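# Two robots open a locker's drop-down front gate

## Task

Get the locker's drop-down front panel (the gate) open and leave it resting there on its own; it is latched shut by a spring pin at each of its two top corners. Afterwards release it and move both robots away. Neither robot may topple or be left leaning, and a gate that stays open only because a robot is holding it does not count.

## Robot and tools

ROBOTS. Two identical Hello Robot Stretch 4 robots, r1 and r2. Each has an omni-wheel base, a lift on a mast, one arm that telescopes straight forward, a three-joint wrist (yaw, pitch, roll) and a two-finger gripper. Each is about 1.6 m tall, and its base rim lies within 0.23 m of the base origin. Any firm press between the two robots fails the run, and no state line reports that they touch, so judge their spacing from images, lidar_m and wrist_depth_mm. Objects touching a robot do not count. The same base command can move the two robots differently, by up to about 3 cm per metre.

FRAMES. Each robot reports in its own base frame: origin on the floor below the base centre, x forward, y left, z up. hand_pose is given in that frame and marks the point between the fingers 0.015 m behind the tips; it may be somewhat wrong. With all wrist joints at 0 the hand axes match the base axes. base_odometry is in the odometry frame, which is the base frame at the scene's start; it counts wheel turns, so slip shows up as travel. Heading runs -3.142 to 3.142, positive to the left.

execute_actions. Arguments: "actions", a list holding one action or nothing (empty list just returns state and images), and "cameras", a list of names from r1_head_camera, r1_head_left_camera, r1_head_right_camera, r1_wrist_camera, r2_head_camera, r2_head_left_camera, r2_head_right_camera, r2_wrist_camera, or "all" (omitted or null also means all, [] means none). The action is an object keyed "r1" and/or "r2"; each robot gets its own entry. Inside it: "base", "joints", or both, plus optional "pace" and "contact_limits"; or "end_of_arm": "enable_torque" by itself, which re-powers a wrist or gripper motor that shut off. All parts start together.
- "base" holds exactly one relative move, counted from where the base last measured itself: {"translate_m": d} straight, forward positive, -2 to 2 m; {"strafe_m": d} sideways, left positive, -2 to 2 m; {"rotate_rad": d} turn in place, counter-clockwise positive, -3.2 to 3.2 rad.
- "joints" holds absolute targets by name: lift_m 0 to 1.2 m; arm_m 0 to 0.55 m extension; wrist_yaw_rad -1.134 to 4.276 (0 forward, positive left, 3.14 folded back, above 3.4 the arm may block it); wrist_pitch_rad -1.117 to 4.259 (0 level, 1.57 pointing down); wrist_roll_rad -1.117 to 4.259 (0 fingers level, positive turns clockwise seen from behind); gripper_m 0 to 0.08 m finger gap. Done tolerances: ±0.004 for lift and arm, ±0.02 for yaw and roll, ±0.05 for pitch, ±0.002 for gripper. A joint target outside its range is clipped and reported; any other bad value or unknown key rejects the whole call.
- "pace": "slow", "default", "fast" or "max"; base speeds 0.1/0.3/0.4/0.6 m/s and 1/2/3/4 rad/s, reduced when the lift is above 0.2 (down to 0.3 m/s and 1 rad/s at 1.2).
- "contact_limits": {"arm_m": v}, v from 0 (gentlest) to 0.75 (firmest), default 0.5; the arm stops when pushing harder than that.
No action runs over 15 s. Parts left out of an action may still be driving toward earlier targets. If a result reports a stop, later calls in that same reply are skipped. To unfold the wrist at scene start, send lift_m 0.4 with wrist_yaw_rad 0 together.

wait: {"seconds": 0 to 10}; commands nothing and returns the same state and images.
zoom_image: {"camera": name, "region": [x0, y0, x1, y1]} in pixels of that camera's latest full image, origin top-left, at most 504 by 504.
finished_scene: {"scene": 1 or 2}; ends that scene for good and reports success. Only call it once the gate stays open by itself and the robots have let go and moved off.

RESULTS. base_status and joint_status: "done"; "off_target" (stopped short, may still push); "contact_stop_at_<key>" (hit something, that part goes slack); "limit_stop_at_<name>" (built-in limit; "limit_stop_at_tilt" means leaning over 6 degrees, lift, arm and wheels go slack; "limit_stop_at_own_body" means self-collision, likely when pitch is below -0.2 and roll below -0.4 or above 4); "torque_fault" (a wrist or gripper motor went limp; send enable_torque). on_its_own lists what the call did not command; "held at" is a target, not a position. lidar_m: 12 distances in metres from the base origin, 30-degree sectors, first straight ahead then counter-clockwise (4th left, 7th behind, 10th right); "-" is nothing seen or closer than 0.25 m. wrist_depth_mm: 7x7 grid of depths from the top-left, 100 to 2000 mm. turned_by_wheels vs turned_by_imu differing by over about 0.1 rad hints at a collision or slip. base_tilt in degrees (forward, right positive, ~1.5 degree fixed bias). motor_effort in percent with last-action peak in brackets; wheel positive means turning right. The "pictures" line orders the images.

GRIPPER. To grip, command a gap below the object's width; off_target afterwards means something is held. A gripper effort staying beyond about 50 shuts it off.

CAMERAS. Calibration uses OpenCV conventions; T_world_to_cam maps the carrying robot's base frame to the camera frame, with small per-camera errors, larger for the arm-mounted wrist camera.

AVOID. Robots touching each other; pushing or pulling hard with a high gripper or high contact limit (can tip the robot); driving or turning with over 1 kg held and arm_m above 0.2; slamming the gate, drops and hard hits; torque faults.

Each tool is called after ">>>" as name([rows], argument=value, ...), one row to a line, values as JSON.

## Session

>>> execute_actions(actions=[])

Scene clock: 0.00 s.
r1.base_odometry: x=+0.000 y=+0.000 heading=+0.000 (m, m, rad; r1's odometry frame)
r1.turned_by_wheels: +0.000 (rad since the last result)
r1.turned_by_imu: +0.000 (rad since the last result)
r1.base_tilt: forward=-0.5 right=-0.3 (deg)
r1.lidar_m: 1.48 1.21 1.23 1.33 2.25 1.77 1.75 3.48 3.47 2.32 1.89 1.88
r1.base_status: not commanded
r1.joint_positions: lift_m=+0.212 arm_m=-0.002 wrist_yaw_rad=+3.042 wrist_pitch_rad=+0.006 wrist_roll_rad=+0.013 gripper_m=+0.040
r1.joint_status: not commanded
r1.motor_effort: lift_m=+19 arm_m=+0 wrist_yaw_rad=+0 wrist_pitch_rad=-7 wrist_roll_rad=+0 gripper_m=-1 wheel_0=-1 wheel_1=+0 wheel_2=+0 (%)
r1.hand_pose: x=-0.0339 y=+0.1081 z=+0.3894 quat_wxyz=(+0.050, -0.003, +0.007, +0.999) (m; r1's base frame)
r1.wrist_depth_mm: - 144 - - - - - / - 123 174 - - - - / - 134 196 - 1921 - - / 148 153 - - - - - / 878 1983 1983 1983 1983 1983 1983 / 603 1160 113 1008 159 1255 1160 / 221 - - - - - -
r2.base_odometry: x=+0.000 y=+0.000 heading=+0.000 (m, m, rad; r2's odometry frame)
r2.turned_by_wheels: +0.000 (rad since the last result)
r2.turned_by_imu: +0.000 (rad since the last result)
r2.base_tilt: forward=+0.4 right=+0.2 (deg)
r2.lidar_m: 1.36 1.83 4.28 2.06 2.01 3.39 3.48 2.53 2.39 2.10 1.44 1.31
r2.base_status: not commanded
r2.joint_positions: lift_m=+0.250 arm_m=+0.000 wrist_yaw_rad=+3.095 wrist_pitch_rad=-0.009 wrist_roll_rad=-0.004 gripper_m=+0.040
r2.joint_status: not commanded
r2.motor_effort: lift_m=+20 arm_m=-1 wrist_yaw_rad=+0 wrist_pitch_rad=-7 wrist_roll_rad=-2 gripper_m=+1 wheel_0=+0 wheel_1=+0 wheel_2=+0 (%)
r2.hand_pose: x=-0.0372 y=+0.0972 z=+0.4300 quat_wxyz=(+0.023, +0.005, -0.002, +1.000) (m; r2's base frame)
r2.wrist_depth_mm: 148 148 - - - - - / - 146 - - - - - / - 124 190 - - - - / 105 138 200 - - - - / 139 149 - - - - - / - - - - - - - / 1308 1397 143 1366 146 1397 1397
pictures: r1_head_camera, r1_head_left_camera, r1_head_right_camera, r1_wrist_camera, r2_head_camera, r2_head_left_camera, r2_head_right_camera, r2_wrist_camera
Images, in order (width x height): r1_head_camera 420x560, r1_head_left_camera 420x672, r1_head_right_camera 420x672, r1_wrist_camera 616x392, r2_head_camera 420x560, r2_head_left_camera 420x672, r2_head_right_camera 420x672, r2_wrist_camera 616x392.

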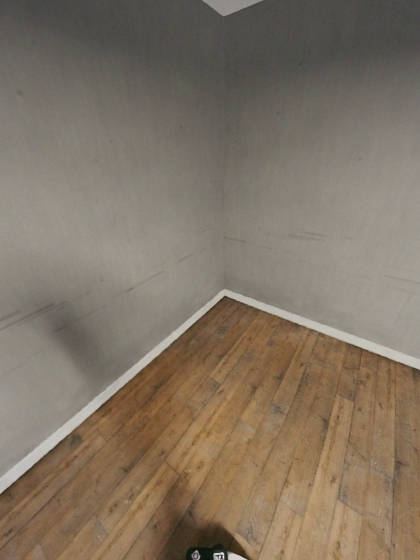

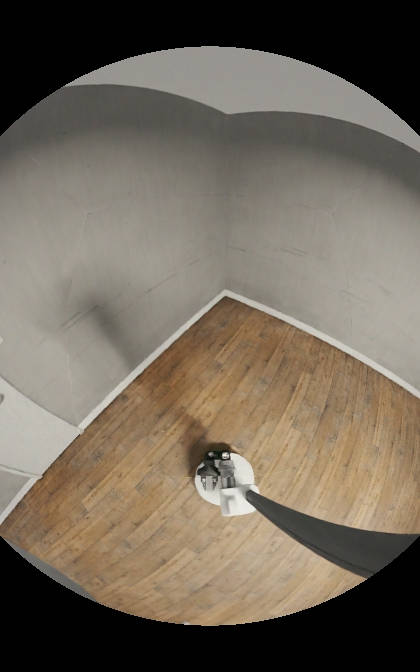

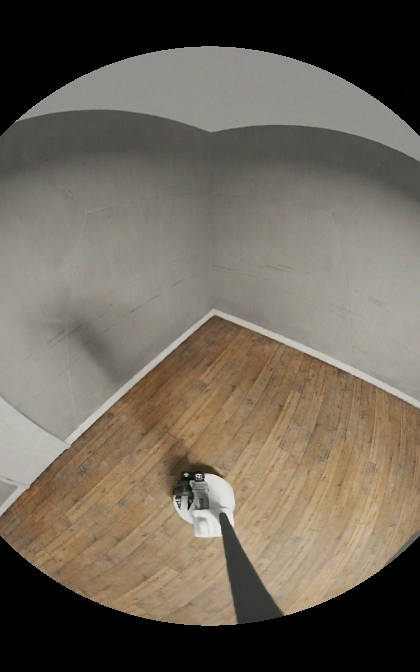

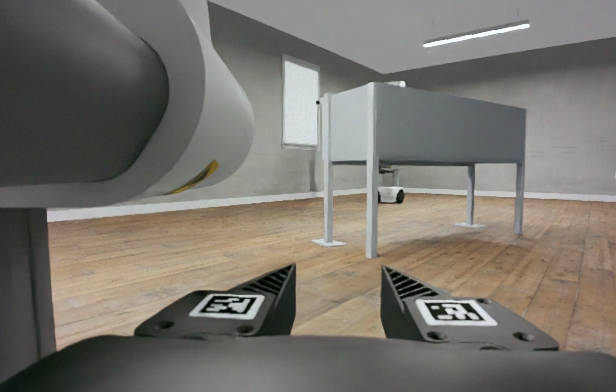

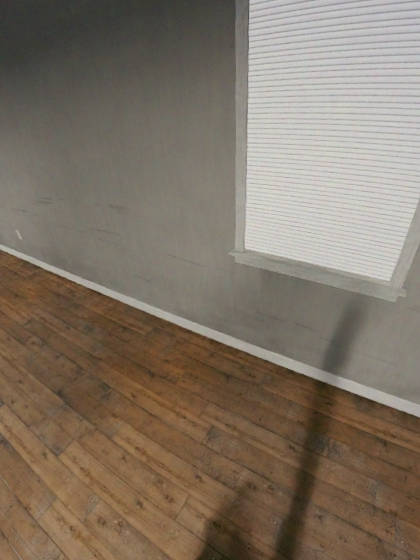

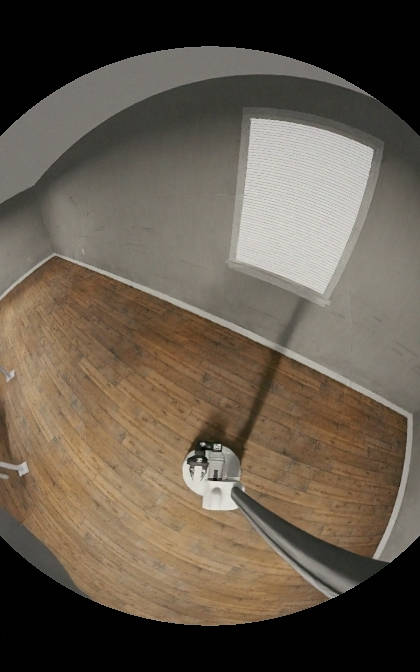

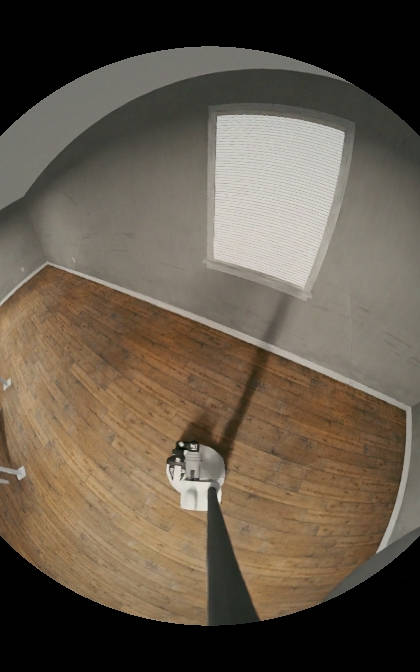

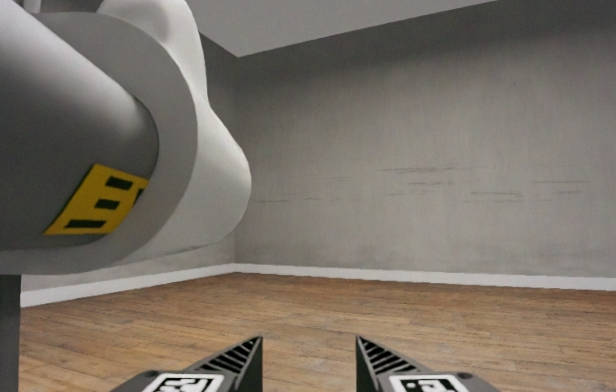

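>>> execute_actions([
  {"r1":{"base":{"rotate_rad":3.0},"joints":{"lift_m":0.7,"wrist_yaw_rad":0},"pace":"fast"},"r2":{"base":{"rotate_rad":1.75},"joints":{"lift_m":0.7,"wrist_yaw_rad":0},"pace":"fast"}},
], cameras=["r1_head_camera","r2_head_camera","r1_wrist_camera","r2_wrist_camera"])

Scene clock: 2.43 s.
r1.base_odometry: x=+0.000 y=+0.000 heading=+3.000 (m, m, rad; r1's odometry frame)
r1.turned_by_wheels: +3.000 (rad since the last result)
r1.turned_by_imu: +2.936 (rad since the last result)
r1.base_tilt: forward=-0.6 right=-0.2 (deg)
r1.lidar_m: 1.70 3.59 3.49 2.59 1.95 1.89 1.71 1.25 1.21 1.29 1.82 2.02
r1.base_status: done
r1.joint_positions: lift_m=+0.700 arm_m=-0.002 wrist_yaw_rad=+0.000 wrist_pitch_rad=+0.006 wrist_roll_rad=+0.013 gripper_m=+0.040
r1.joint_status: all done
r1.motor_effort: lift_m=+22(24) arm_m=-1(0) wrist_yaw_rad=+1(7) wrist_pitch_rad=-6(7) wrist_roll_rad=+1(1) gripper_m=-2(1) wheel_0=+0(9) wheel_1=+0(8) wheel_2=+1(9) (%)
r1.hand_pose: x=+0.3817 y=-0.0873 z=+0.8768 quat_wxyz=(+1.000, +0.007, +0.003, +0.000) (m; r1's base frame)
r1.wrist_depth_mm: - - - - - - - / - - - - - - - / - - - - - - - / - - - - 1661 - - / - - - 1863 1661 - - / - - 113 1921 158 - - / 1808 - - - - - -
r2.base_odometry: x=+0.000 y=+0.000 heading=+1.750 (m, m, rad; r2's odometry frame)
r2.turned_by_wheels: +1.750 (rad since the last result)
r2.turned_by_imu: +1.742 (rad since the last result)
r2.base_tilt: forward=+0.5 right=+0.4 (deg)
r2.lidar_m: 2.01 3.43 3.39 3.05 2.41 2.37 1.76 1.34 1.33 1.46 2.20 2.76
r2.base_status: done
r2.joint_positions: lift_m=+0.700 arm_m=+0.000 wrist_yaw_rad=+0.001 wrist_pitch_rad=-0.009 wrist_roll_rad=-0.004 gripper_m=+0.040
r2.joint_status: all done
r2.motor_effort: lift_m=+22(25) arm_m=-1(1) wrist_yaw_rad=-3(9) wrist_pitch_rad=-7(7) wrist_roll_rad=-1(2) gripper_m=+1(0) wheel_0=-1(6) wheel_1=+0(5) wheel_2=+1(11) (%)
r2.hand_pose: x=+0.3839 y=-0.0873 z=+0.8800 quat_wxyz=(+1.000, -0.002, -0.005, +0.000) (m; r2's base frame)
r2.wrist_depth_mm: - - - - - - - / - - - - - - - / - - - - - - - / - - - - - - - / - - - 1983 - - - / - - - - - - - / - - 143 - 146 - -
pictures: r1_head_camera, r1_wrist_camera, r2_head_camera, r2_wrist_camera
camera_calibration (this result's frames):
r1_wrist_camera: T_world_to_cam=[[0.0717794, -0.997003, -0.0288725, -0.0794124], [-0.0755596, 0.0234286, -0.996866, 0.955291], [0.994554, 0.073736, -0.0736514, -0.155164], [0, 0, 0, 1]] pos_world=[0.2322, -0.0901144, 0.938577]
r2_wrist_camera: T_world_to_cam=[[-0.00678056, -0.999394, 0.0341407, -0.118496], [0.092186, -0.0346209, -0.99514, 0.907802], [0.995719, -0.0036003, 0.0923649, -0.316351], [0, 0, 0, 1]] pos_world=[0.230506, -0.0881345, 0.936655]
Images, in order (width x height): r1_head_camera 420x560, r1_wrist_camera 616x392, r2_head_camera 420x560, r2_wrist_camera 616x392.

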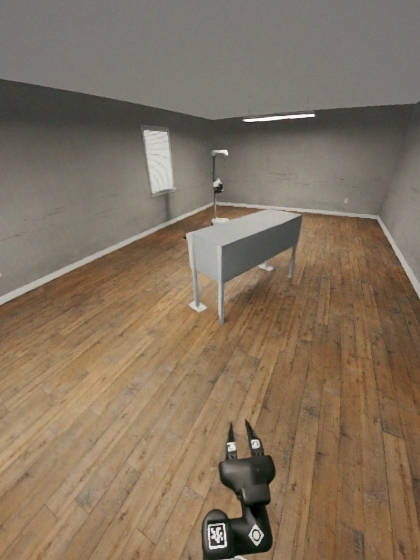

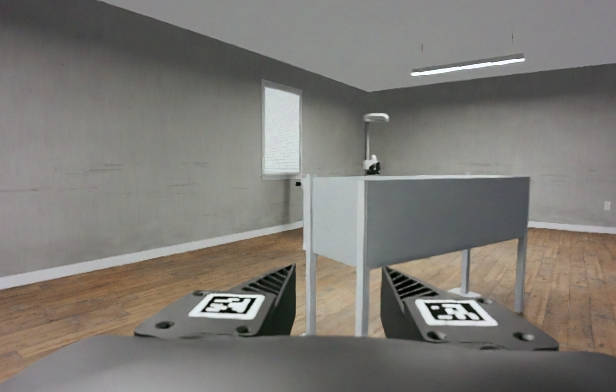

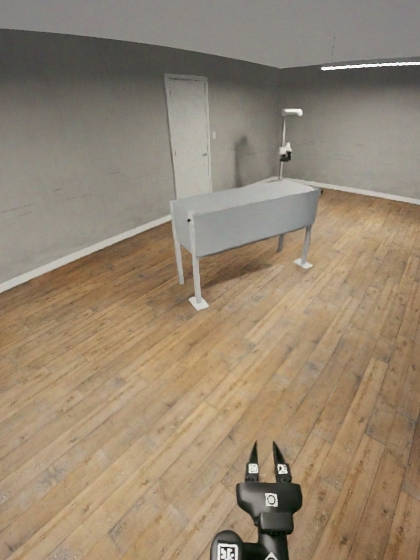

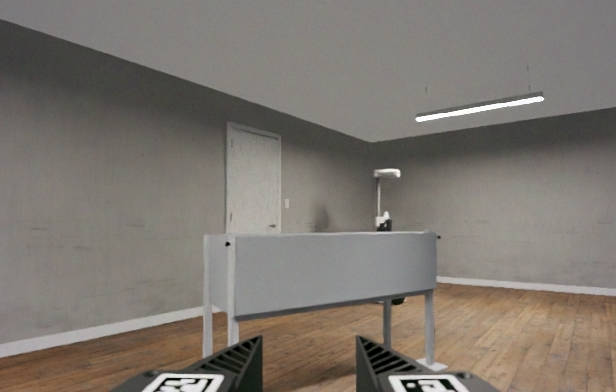

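>>> zoom_image(camera="r2_wrist_camera", region=[180, 200, 480, 340])

>>> zoom_image(camera="r1_wrist_camera", region=[260, 150, 400, 240])

Region (180, 200, 480, 340) of r2_wrist_camera's 616x392 image, scaled by 1.680; it fills the top 235 rows of this view, and the rest is white.

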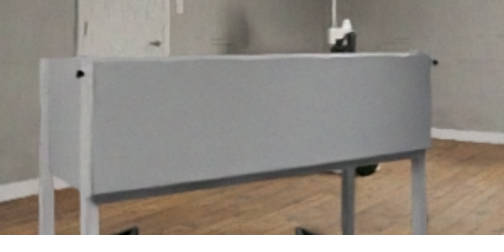

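Region (260, 150, 400, 240) of r1_wrist_camera's 616x392 image, scaled by 3.600; it fills the top 324 rows of this view, and the rest is white.

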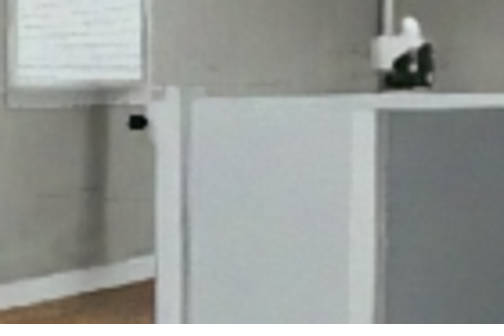

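>>> execute_actions([
  {"r1":{"base":{"rotate_rad":-0.89},"pace":"fast"},"r2":{"base":{"rotate_rad":-1.0},"pace":"fast"}},
], cameras=[])

>>> execute_actions([
  {"r1":{"base":{"strafe_m":1.71},"joints":{"gripper_m":0.07},"pace":"max"},"r2":{"base":{"strafe_m":1.98},"joints":{"gripper_m":0.07},"pace":"max"}},
], cameras=[])

>>> execute_actions([
  {"r1":{"base":{"translate_m":0.4},"pace":"fast"},"r2":{"base":{"translate_m":0.1},"pace":"fast"}},
], cameras=["r1_head_camera","r2_head_camera","r1_wrist_camera","r2_wrist_camera"])

Scene clock: 4.43 s.
r1.base_odometry: x=+0.000 y=+0.000 heading=+2.110 (m, m, rad; r1's odometry frame)
r1.turned_by_wheels: -0.890 (rad since the last result)
r1.turned_by_imu: -0.872 (rad since the last result)
r1.base_tilt: forward=-0.6 right=-0.3 (deg)
r1.lidar_m: 2.24 1.72 1.76 3.53 3.50 2.33 1.91 1.87 1.50 1.21 1.20 1.34
r1.base_status: done
r1.joint_positions: lift_m=+0.700 arm_m=-0.002 wrist_yaw_rad=+0.000 wrist_pitch_rad=+0.006 wrist_roll_rad=+0.013 gripper_m=+0.040
r1.joint_status: not commanded
r1.motor_effort: lift_m=+21(22) arm_m=-1(1) wrist_yaw_rad=+2(1) wrist_pitch_rad=-8(8) wrist_roll_rad=+0(0) gripper_m=-2(2) wheel_0=-2(7) wheel_1=-2(3) wheel_2=-2(8) (%)
r1.hand_pose: x=+0.3817 y=-0.0874 z=+0.8768 quat_wxyz=(+1.000, +0.007, +0.003, +0.000) (m; r1's base frame)
r1.wrist_depth_mm: - - - - - 1537 1138 / - - - - - 1499 1138 / - - - - - 1464 1160 / 1661 - - - - 1464 1160 / 1708 - - - - 1499 1182 / - - 113 - 159 1397 1160 / 1863 - - - - - -
r2.base_odometry: x=+0.000 y=+0.000 heading=+0.750 (m, m, rad; r2's odometry frame)
r2.turned_by_wheels: -1.000 (rad since the last result)
r2.turned_by_imu: -0.997 (rad since the last result)
r2.base_tilt: forward=+0.6 right=+0.3 (deg)
r2.lidar_m: 2.34 2.62 1.99 3.43 3.40 2.95 2.41 2.37 1.70 1.34 1.31 1.48
r2.base_status: done
r2.joint_positions: lift_m=+0.700 arm_m=+0.000 wrist_yaw_rad=+0.000 wrist_pitch_rad=-0.009 wrist_roll_rad=-0.004 gripper_m=+0.040
r2.joint_status: not commanded
r2.motor_effort: lift_m=+22(22) arm_m=-1(2) wrist_yaw_rad=-1(3) wrist_pitch_rad=-7(7) wrist_roll_rad=-2(1) gripper_m=+0(1) wheel_0=+0(5) wheel_1=-1(8) wheel_2=-1(8) (%)
r2.hand_pose: x=+0.3839 y=-0.0874 z=+0.8800 quat_wxyz=(+1.000, -0.002, -0.005, +0.000) (m; r2's base frame)
r2.wrist_depth_mm: - - - - - 1576 1255 / - - - - - 1661 1255 / - - - - - 1576 1255 / - - - - - 1576 1229 / - - - - - 1576 1229 / - - - - - 1576 1229 / - - 143 - 147 1499 1255
pictures: none
No camera images: the call's "cameras" was empty. Leave "cameras" out to get every camera's image.

Scene clock: 10.23 s.
r1.base_odometry: x=-1.468 y=-0.878 heading=+2.110 (m, m, rad; r1's odometry frame)
r1.turned_by_wheels: +0.000 (rad since the last result)
r1.turned_by_imu: -0.002 (rad since the last result)
r1.base_tilt: forward=-0.6 right=-0.2 (deg)
r1.lidar_m: 1.19 4.25 2.24 1.90 1.88 2.15 2.46 2.43 2.76 2.85 2.82 1.28
r1.base_status: done
r1.joint_positions: lift_m=+0.700 arm_m=-0.002 wrist_yaw_rad=+0.000 wrist_pitch_rad=+0.006 wrist_roll_rad=+0.013 gripper_m=+0.070
r1.joint_status: all done
r1.motor_effort: lift_m=+21(21) arm_m=+0(0) wrist_yaw_rad=+0(0) wrist_pitch_rad=-8(9) wrist_roll_rad=+2(0) gripper_m=+2(1) wheel_0=+1(13) wheel_1=-1(5) wheel_2=-1(1) (%)
r1.hand_pose: x=+0.3817 y=-0.0874 z=+0.8768 quat_wxyz=(+1.000, +0.007, +0.003, +0.000) (m; r1's base frame)
r1.wrist_depth_mm: - - - - - - - / - - - - - - - / - - - - - - - / - - - - 1025 - - / - - - - 1042 1025 - / - - 136 - 1042 125 - / 1808 - - - - - -
r2.base_odometry: x=-1.350 y=+1.449 heading=+0.750 (m, m, rad; r2's odometry frame)
r2.turned_by_wheels: +0.000 (rad since the last result)
r2.turned_by_imu: +0.004 (rad since the last result)
r2.base_tilt: forward=+0.5 right=+0.3 (deg)
r2.lidar_m: 0.82 0.85 1.89 1.54 1.54 1.71 2.71 3.08 3.41 3.22 3.17 3.55
r2.base_status: done
r2.joint_positions: lift_m=+0.700 arm_m=+0.000 wrist_yaw_rad=+0.000 wrist_pitch_rad=-0.009 wrist_roll_rad=-0.004 gripper_m=+0.070
r2.joint_status: all done
r2.motor_effort: lift_m=+21(21) arm_m=-2(1) wrist_yaw_rad=-1(0) wrist_pitch_rad=-7(7) wrist_roll_rad=-2(2) gripper_m=+3(3) wheel_0=+2(10) wheel_1=+0(13) wheel_2=+0(0) (%)
r2.hand_pose: x=+0.3839 y=-0.0874 z=+0.8800 quat_wxyz=(+1.000, -0.002, -0.005, +0.000) (m; r2's base frame)
r2.wrist_depth_mm: - - - - - - - / - - - - - - - / - - - - - - - / - - - - - - - / - 759 768 768 - - - / - 615 615 609 - - - / - 609 153 597 152 - -
pictures: none
No camera images: the call's "cameras" was empty. Leave "cameras" out to get every camera's image.

Scene clock: 12.67 s.
r1.base_odometry: x=-1.673 y=-0.534 heading=+2.110 (m, m, rad; r1's odometry frame)
r1.turned_by_wheels: +0.000 (rad since the last result)
r1.turned_by_imu: -0.001 (rad since the last result)
r1.base_tilt: forward=-0.6 right=-0.2 (deg)
r1.lidar_m: 0.78 4.59 2.42 2.01 2.02 2.26 2.85 2.80 3.15 2.69 2.68 0.87
r1.base_status: done
r1.joint_positions: lift_m=+0.700 arm_m=-0.002 wrist_yaw_rad=+0.000 wrist_pitch_rad=+0.006 wrist_roll_rad=+0.013 gripper_m=+0.070
r1.joint_status: not commanded
r1.motor_effort: lift_m=+21(21) arm_m=-1(1) wrist_yaw_rad=+0(0) wrist_pitch_rad=-7(7) wrist_roll_rad=+1(0) gripper_m=+1(1) wheel_0=-1(6) wheel_1=-1(4) wheel_2=+1(12) (%)
r1.hand_pose: x=+0.3817 y=-0.0874 z=+0.8768 quat_wxyz=(+1.000, +0.007, +0.003, +0.000) (m; r1's base frame)
r1.wrist_depth_mm: - - - - - - - / - - - - - - - / - - - - - - - / - - - - 668 668 - / - - - 647 634 621 609 / - - 136 647 640 125 615 / 1808 - - - - - -
r2.base_odometry: x=-1.276 y=+1.517 heading=+0.750 (m, m, rad; r2's odometry frame)
r2.turned_by_wheels: +0.000 (rad since the last result)
r2.turned_by_imu: -0.001 (rad since the last result)
r2.base_tilt: forward=+0.5 right=+0.3 (deg)
r2.lidar_m: 0.71 0.78 1.97 1.56 1.56 1.72 2.77 3.17 3.52 3.17 3.15 3.52
r2.base_status: done
r2.joint_positions: lift_m=+0.700 arm_m=+0.000 wrist_yaw_rad=+0.000 wrist_pitch_rad=-0.009 wrist_roll_rad=-0.004 gripper_m=+0.070
r2.joint_status: not commanded
r2.motor_effort: lift_m=+22(21) arm_m=-1(2) wrist_yaw_rad=+0(1) wrist_pitch_rad=-7(7) wrist_roll_rad=-1(2) gripper_m=+3(2) wheel_0=+0(5) wheel_1=-1(4) wheel_2=+2(10) (%)
r2.hand_pose: x=+0.3839 y=-0.0874 z=+0.8800 quat_wxyz=(+1.000, -0.002, -0.005, +0.000) (m; r2's base frame)
r2.wrist_depth_mm: - - - - - - - / - - - - - - - / - - - - - - - / - - - - - - - / - 759 778 768 - - - / 512 512 517 492 - - - / 508 512 153 484 152 - -
pictures: r1_head_camera, r1_wrist_camera, r2_head_camera, r2_wrist_camera
camera_calibration (this result's frames):
r1_wrist_camera: T_world_to_cam=[[0.0714238, -0.997028, -0.0288719, -0.0793514], [-0.0755512, 0.0234549, -0.996866, 0.955357], [0.994581, 0.0733812, -0.0736515, -0.15517], [0, 0, 0, 1]] pos_world=[0.232175, -0.0901369, 0.938644]
r2_wrist_camera: T_world_to_cam=[[-0.00742083, -0.999389, 0.0341413, -0.118389], [0.0921639, -0.0346804, -0.99514, 0.907863], [0.995716, -0.00423817, 0.0923649, -0.316363], [0, 0, 0, 1]] pos_world=[0.230457, -0.0881724, 0.936713]
Images, in order (width x height): r1_head_camera 420x560, r1_wrist_camera 616x392, r2_head_camera 420x560, r2_wrist_camera 616x392.

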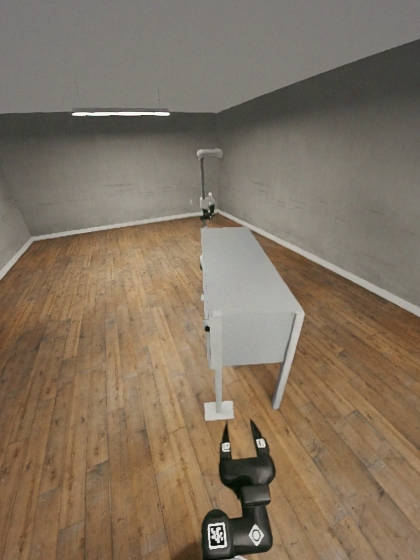

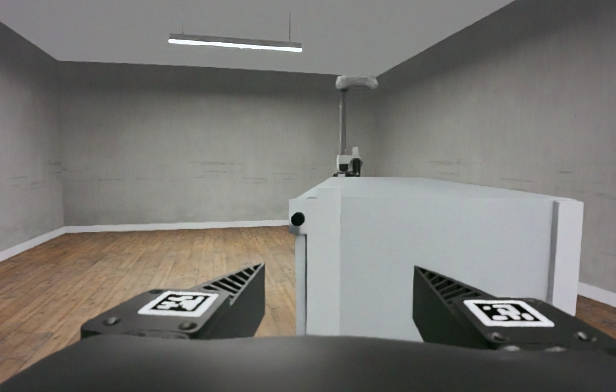

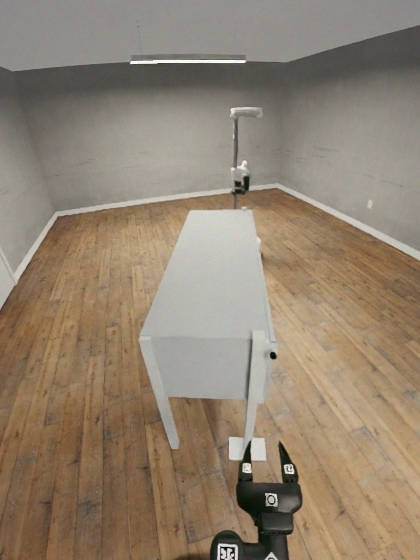

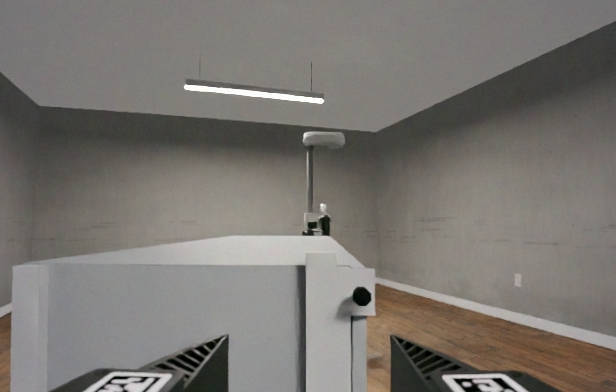

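>>> execute_actions([
  {"r1":{"base":{"strafe_m":0.056},"joints":{"lift_m":0.684,"arm_m":0.27}},"r2":{"base":{"rotate_rad":-0.08},"joints":{"lift_m":0.677,"arm_m":0.2}}},
], cameras=["r1_wrist_camera","r2_wrist_camera"])

Scene clock: 14.73 s.
r1.base_odometry: x=-1.721 y=-0.563 heading=+2.110 (m, m, rad; r1's odometry frame)
r1.turned_by_wheels: +0.000 (rad since the last result)
r1.turned_by_imu: -0.001 (rad since the last result)
r1.base_tilt: forward=-0.6 right=-0.3 (deg)
r1.lidar_m: 0.82 4.46 2.35 1.96 1.96 2.19 2.84 2.84 3.19 2.72 2.74 0.89
r1.base_status: done
r1.joint_positions: lift_m=+0.684 arm_m=+0.269 wrist_yaw_rad=+0.000 wrist_pitch_rad=+0.006 wrist_roll_rad=+0.013 gripper_m=+0.070
r1.joint_status: all done
r1.motor_effort: lift_m=+15(19) arm_m=+7(7) wrist_yaw_rad=-1(2) wrist_pitch_rad=-6(7) wrist_roll_rad=+0(1) gripper_m=+0(1) wheel_0=+0(7) wheel_1=-2(9) wheel_2=+0(0) (%)
r1.hand_pose: x=+0.6524 y=-0.0874 z=+0.8613 quat_wxyz=(+1.000, +0.007, +0.003, +0.000) (m; r1's base frame)
r1.wrist_depth_mm: - - - - - - - / - - - - - - - / - - - - - - - / - - - - 364 439 442 / - - - - 351 359 349 / - - 136 - 355 125 351 / 1756 - - - - - -
r2.base_odometry: x=-1.276 y=+1.517 heading=+0.670 (m, m, rad; r2's odometry frame)
r2.turned_by_wheels: -0.080 (rad since the last result)
r2.turned_by_imu: -0.080 (rad since the last result)
r2.base_tilt: forward=+0.5 right=+0.3 (deg)
r2.lidar_m: 0.71 0.76 2.07 1.61 1.56 1.67 2.45 3.18 3.38 3.22 3.17 3.38
r2.base_status: done
r2.joint_positions: lift_m=+0.677 arm_m=+0.199 wrist_yaw_rad=+0.000 wrist_pitch_rad=-0.009 wrist_roll_rad=-0.004 gripper_m=+0.070
r2.joint_status: all done
r2.motor_effort: lift_m=+17(20) arm_m=+5(6) wrist_yaw_rad=-1(0) wrist_pitch_rad=-7(7) wrist_roll_rad=-2(1) gripper_m=+2(2) wheel_0=+1(5) wheel_1=-1(4) wheel_2=+0(5) (%)
r2.hand_pose: x=+0.5827 y=-0.0874 z=+0.8574 quat_wxyz=(+1.000, -0.002, -0.005, +0.000) (m; r2's base frame)
r2.wrist_depth_mm: - - - - - - - / - - - - - - - / - - - - - - - / - - - - - - - / 404 415 320 778 - - - / 309 312 315 303 - - - / 306 309 153 307 152 - -
pictures: r1_wrist_camera, r2_wrist_camera
camera_calibration (this result's frames):
r1_wrist_camera: T_world_to_cam=[[0.0715492, -0.997019, -0.0288698, -0.0991891], [-0.0755263, 0.0234455, -0.996868, 0.960297], [0.994574, 0.0735056, -0.0736236, -0.425533], [0, 0, 0, 1]] pos_world=[0.502848, -0.090129, 0.923097]
r2_wrist_camera: T_world_to_cam=[[-0.00728348, -0.99939, 0.0341411, -0.116192], [0.0921904, -0.0346677, -0.995138, 0.867027], [0.995715, -0.00410058, 0.0923867, -0.512294], [0, 0, 0, 1]] pos_world=[0.429321, -0.0881642, 0.914107]
Images, in order (width x height): r1_wrist_camera 616x392, r2_wrist_camera 616x392.

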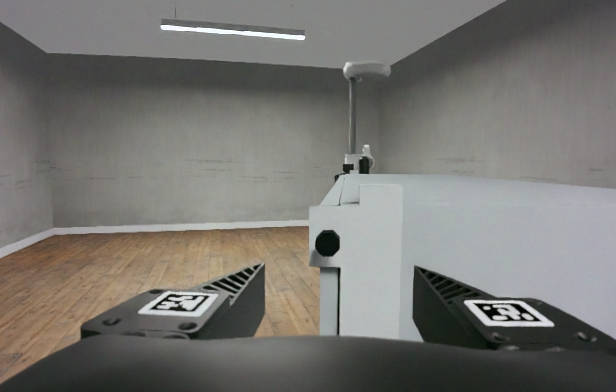

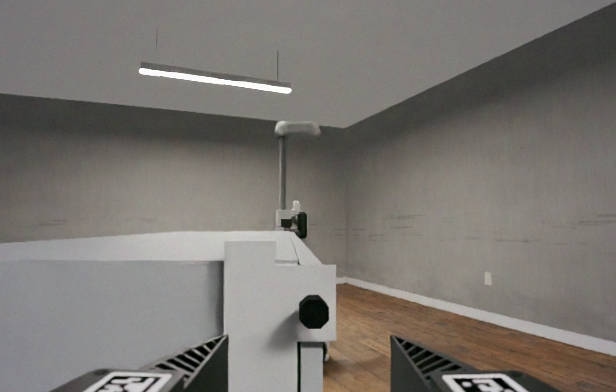

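>>> execute_actions([
  {"r1":{"base":{"strafe_m":0.008},"joints":{"arm_m":0.44},"contact_limits":{"arm_m":0.1}},"r2":{"joints":{"arm_m":0.32},"contact_limits":{"arm_m":0.1}}},
], cameras=["r1_wrist_camera","r2_wrist_camera","r1_head_camera","r2_head_camera"])

Scene clock: 16.40 s.
r1.base_odometry: x=-1.728 y=-0.567 heading=+2.110 (m, m, rad; r1's odometry frame)
r1.turned_by_wheels: +0.000 (rad since the last result)
r1.turned_by_imu: +0.000 (rad since the last result)
r1.base_tilt: forward=-0.6 right=-0.3 (deg)
r1.lidar_m: 0.84 4.41 2.37 1.96 1.95 2.19 2.83 2.84 3.22 2.74 2.75 0.86
r1.base_status: done
r1.joint_positions: lift_m=+0.684 arm_m=+0.439 wrist_yaw_rad=+0.000 wrist_pitch_rad=+0.006 wrist_roll_rad=+0.013 gripper_m=+0.070
r1.joint_status: all done
r1.motor_effort: lift_m=+15(15) arm_m=+7(10) wrist_yaw_rad=+2(0) wrist_pitch_rad=-8(8) wrist_roll_rad=+1(0) gripper_m=+1(0) wheel_0=+2(7) wheel_1=+0(8) wheel_2=+0(1) (%)
r1.contact_limits: arm_m 0.1
r1.hand_pose: x=+0.8224 y=-0.0874 z=+0.8613 quat_wxyz=(+1.000, +0.007, +0.003, +0.000) (m; r1's base frame)
r1.wrist_depth_mm: - - - - - - - / - - - - - - - / - - - - - - - / - - - - 433 436 439 / - - - 218 180 190 190 / - - 136 186 181 125 - / 1808 - - - - - -
r2.base_odometry: x=-1.276 y=+1.517 heading=+0.670 (m, m, rad; r2's odometry frame)
r2.turned_by_wheels: +0.000 (rad since the last result)
r2.turned_by_imu: -0.001 (rad since the last result)
r2.base_tilt: forward=+0.6 right=+0.2 (deg)
r2.lidar_m: 0.72 0.76 2.07 1.59 1.55 1.69 2.47 3.15 3.39 3.23 3.16 3.41
r2.base_status: not commanded
r2.joint_positions: lift_m=+0.677 arm_m=+0.319 wrist_yaw_rad=+0.000 wrist_pitch_rad=-0.009 wrist_roll_rad=-0.004 gripper_m=+0.070
r2.joint_status: all done
r2.motor_effort: lift_m=+17(17) arm_m=+5(6) wrist_yaw_rad=-1(0) wrist_pitch_rad=-7(7) wrist_roll_rad=-2(2) gripper_m=+2(3) wheel_0=+1(1) wheel_1=-1(1) wheel_2=+0(0) (%)
r2.contact_limits: arm_m 0.1
r2.hand_pose: x=+0.7028 y=-0.0874 z=+0.8574 quat_wxyz=(+1.000, -0.002, -0.005, +0.000) (m; r2's base frame)
r2.wrist_depth_mm: - - - - - - - / - - - - - - - / - - - - - - - / - - - - - - - / 397 404 185 - - - - / 195 197 182 185 - - - / 193 195 152 181 152 - -
pictures: r1_head_camera, r1_wrist_camera, r2_head_camera, r2_wrist_camera
camera_calibration (this result's frames):
r1_wrist_camera: T_world_to_cam=[[0.0715432, -0.99702, -0.0288694, -0.111348], [-0.0755169, 0.0234461, -0.996869, 0.97313], [0.994575, 0.0734993, -0.0736144, -0.594604], [0, 0, 0, 1]] pos_world=[0.672833, -0.0901294, 0.923097]
r2_wrist_camera: T_world_to_cam=[[-0.00732881, -0.99939, 0.034141, -0.115296], [0.0922068, -0.0346718, -0.995136, 0.855953], [0.995713, -0.00414514, 0.0924046, -0.63181], [0, 0, 0, 1]] pos_world=[0.549332, -0.0881669, 0.914108]
Images, in order (width x height): r1_head_camera 420x560, r1_wrist_camera 616x392, r2_head_camera 420x560, r2_wrist_camera 616x392.

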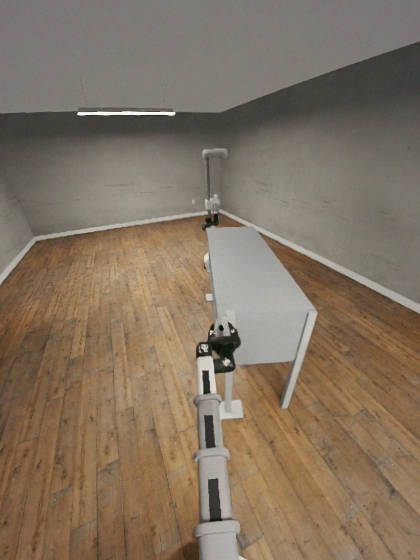

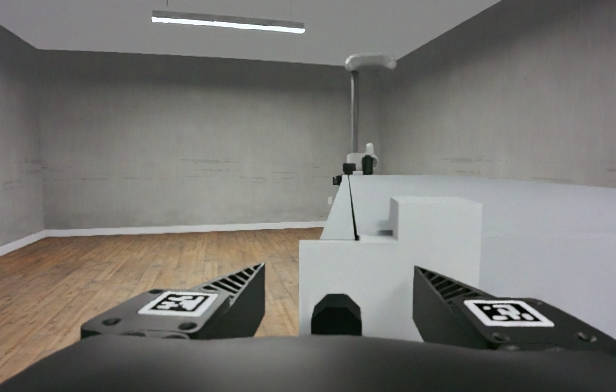

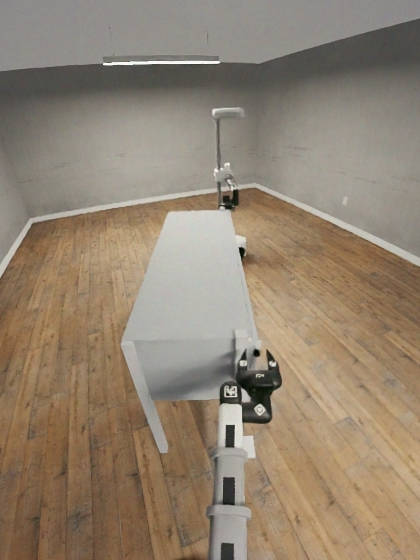

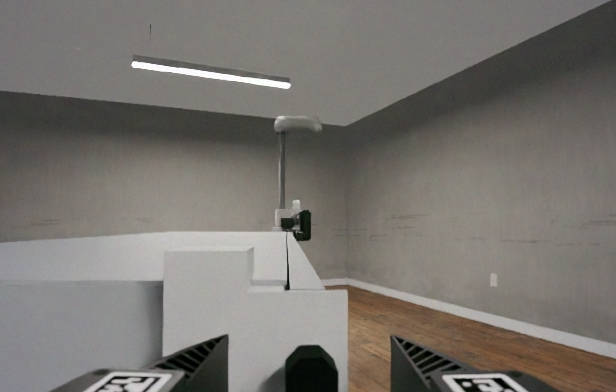

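>>> execute_actions([
  {"r1":{"joints":{"arm_m":0.45,"gripper_m":0.0},"contact_limits":{"arm_m":0.1}},"r2":{"joints":{"arm_m":0.33,"gripper_m":0.0},"contact_limits":{"arm_m":0.1}}},
], cameras=[])

>>> execute_actions([
  {"r1":{"joints":{"arm_m":0.42},"pace":"slow"},"r2":{"joints":{"arm_m":0.30},"pace":"slow"}},
], cameras=["r1_wrist_camera","r2_wrist_camera","r1_head_camera"])

Scene clock: 17.67 s.
r1.base_odometry: x=-1.728 y=-0.567 heading=+2.110 (m, m, rad; r1's odometry frame)
r1.turned_by_wheels: +0.000 (rad since the last result)
r1.turned_by_imu: +0.000 (rad since the last result)
r1.base_tilt: forward=-0.5 right=-0.3 (deg)
r1.lidar_m: 0.83 4.42 2.35 1.97 1.95 2.20 2.86 2.81 3.20 2.74 2.77 0.87
r1.base_status: not commanded
r1.joint_positions: lift_m=+0.684 arm_m=+0.449 wrist_yaw_rad=+0.000 wrist_pitch_rad=+0.006 wrist_roll_rad=+0.014 gripper_m=+0.018
r1.joint_status: gripper_m off_target (ended at +0.018, target +0.000); the others done
r1.on_its_own: gripper_m is held at +0.014, not at your +0.000, by its contact guard: the fingers met something
r1.motor_effort: lift_m=+15(15) arm_m=+7(10) wrist_yaw_rad=-1(1) wrist_pitch_rad=-8(8) wrist_roll_rad=-3(6) gripper_m=-45(57) wheel_0=+2(2) wheel_1=+0(0) wheel_2=+1(1) (%)
r1.contact_limits: arm_m 0.1
r1.hand_pose: x=+0.8324 y=-0.0874 z=+0.8613 quat_wxyz=(+1.000, +0.007, +0.003, +0.000) (m; r1's base frame)
r1.wrist_depth_mm: - - - - - - - / - - - - - - - / - - - - - - - / - - - - 433 430 433 / - - - - 169 167 180 / - - - 139 115 182 182 / 1808 - - - - - -
r2.base_odometry: x=-1.276 y=+1.517 heading=+0.670 (m, m, rad; r2's odometry frame)
r2.turned_by_wheels: +0.000 (rad since the last result)
r2.turned_by_imu: +0.000 (rad since the last result)
r2.base_tilt: forward=+0.6 right=+0.2 (deg)
r2.lidar_m: 0.73 0.74 2.07 1.60 1.55 1.69 2.47 3.18 3.39 3.21 3.16 3.39
r2.base_status: not commanded
r2.joint_positions: lift_m=+0.677 arm_m=+0.329 wrist_yaw_rad=+0.000 wrist_pitch_rad=-0.009 wrist_roll_rad=-0.003 gripper_m=+0.019
r2.joint_status: gripper_m off_target (ended at +0.019, target +0.000); the others done
r2.on_its_own: gripper_m is held at +0.014, not at your +0.000, by its contact guard: the fingers met something
r2.motor_effort: lift_m=+17(17) arm_m=+5(5) wrist_yaw_rad=-1(1) wrist_pitch_rad=-7(7) wrist_roll_rad=-4(3) gripper_m=-45(57) wheel_0=+1(1) wheel_1=-1(1) wheel_2=+0(0) (%)
r2.contact_limits: arm_m 0.1
r2.hand_pose: x=+0.7128 y=-0.0874 z=+0.8574 quat_wxyz=(+1.000, -0.002, -0.005, +0.000) (m; r2's base frame)
r2.wrist_depth_mm: - - - - - - - / - - - - - - - / - - - - - - - / - - - - - - - / 399 407 190 1808 - - - / 186 187 173 175 - - - / 183 186 170 142 - - -
pictures: none
No camera images: the call's "cameras" was empty. Leave "cameras" out to get every camera's image.

Scene clock: 19.20 s.
r1.base_odometry: x=-1.728 y=-0.567 heading=+2.111 (m, m, rad; r1's odometry frame)
r1.turned_by_wheels: +0.001 (rad since the last result)
r1.turned_by_imu: -0.028 (rad since the last result)
r1.base_tilt: forward=-0.5 right=-0.3 (deg)
r1.lidar_m: 0.81 4.67 2.38 1.98 1.94 2.17 2.89 2.87 3.17 2.78 2.74 0.83
r1.base_status: not commanded
r1.joint_positions: lift_m=+0.684 arm_m=+0.422 wrist_yaw_rad=+0.010 wrist_pitch_rad=+0.006 wrist_roll_rad=+0.014 gripper_m=+0.018
r1.joint_status: all done
r1.on_its_own: gripper_m is held at +0.014, not at your +0.000, by its contact guard: the fingers met something; wrist_yaw_rad is at rest, and its effort (-29) is outside its rest range (-13 to +13)
r1.motor_effort: lift_m=+16(16) arm_m=-11(22) wrist_yaw_rad=-29(48) wrist_pitch_rad=-9(9) wrist_roll_rad=-2(3) gripper_m=-46(47) wheel_0=+5(5) wheel_1=+1(4) wheel_2=+10(16) (%)
r1.hand_pose: x=+0.8064 y=-0.0853 z=+0.8612 quat_wxyz=(+1.000, +0.007, +0.003, +0.005) (m; r1's base frame)
r1.wrist_depth_mm: - - - - - - - / - - - - - - - / - - - - - - - / - - - - 433 433 433 / - - 788 931 175 187 186 / - 427 484 139 115 190 187 / 301 - - - - - -
r2.base_odometry: x=-1.276 y=+1.518 heading=+0.671 (m, m, rad; r2's odometry frame)
r2.turned_by_wheels: +0.001 (rad since the last result)
r2.turned_by_imu: -0.027 (rad since the last result)
r2.base_tilt: forward=+0.7 right=+0.3 (deg)
r2.lidar_m: 0.71 0.74 2.09 1.60 1.56 1.67 2.39 3.18 3.37 3.25 3.16 0.79
r2.base_status: not commanded
r2.joint_positions: lift_m=+0.677 arm_m=+0.303 wrist_yaw_rad=+0.019 wrist_pitch_rad=-0.008 wrist_roll_rad=-0.004 gripper_m=+0.018
r2.joint_status: all done
r2.on_its_own: gripper_m is held at +0.014, not at your +0.000, by its contact guard: the fingers met something; wrist_yaw_rad is at rest, and its effort (-55) is outside its rest range (-13 to +13)
r2.motor_effort: lift_m=+18(18) arm_m=-17(19) wrist_yaw_rad=-55(59) wrist_pitch_rad=-10(12) wrist_roll_rad=-3(4) gripper_m=-44(45) wheel_0=-2(9) wheel_1=-2(5) wheel_2=+19(19) (%)
r2.hand_pose: x=+0.6883 y=-0.0834 z=+0.8572 quat_wxyz=(+1.000, -0.002, -0.004, +0.009) (m; r2's base frame)
r2.wrist_depth_mm: - - - - - - - / - - - - - - - / - - - - - - - / - - - - - - - / 404 410 189 - - - - / 199 201 186 189 831 - - / 196 198 183 147 544 459 -
pictures: r1_head_camera, r1_wrist_camera, r2_wrist_camera
camera_calibration (this result's frames):
r1_wrist_camera: T_world_to_cam=[[0.0811269, -0.996258, -0.0298213, -0.115004], [-0.0758775, 0.0236598, -0.996836, 0.972084], [0.993811, 0.083133, -0.0736741, -0.577361], [0, 0, 0, 1]] pos_world=[0.656877, -0.0895751, 0.923042]
r2_wrist_camera: T_world_to_cam=[[0.0113632, -0.999366, 0.0337376, -0.123927], [0.0919603, -0.0325523, -0.99523, 0.857584], [0.995698, 0.0144116, 0.0915321, -0.615056], [0, 0, 0, 1]] pos_world=[0.534954, -0.0870683, 0.913972]
Images, in order (width x height): r1_head_camera 420x560, r1_wrist_camera 616x392, r2_wrist_camera 616x392.

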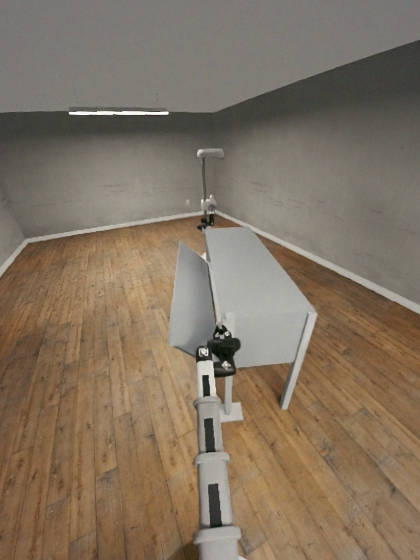

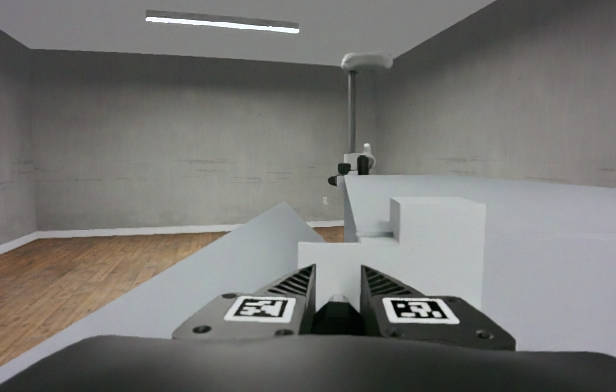

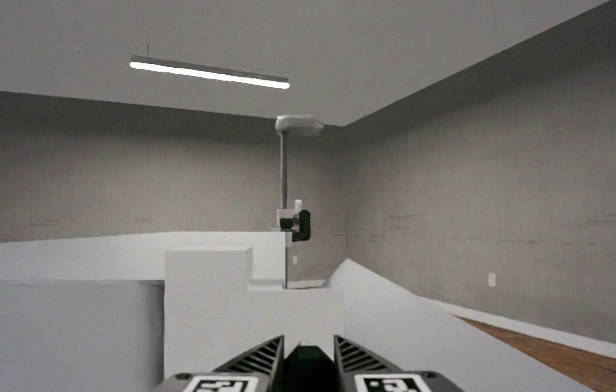

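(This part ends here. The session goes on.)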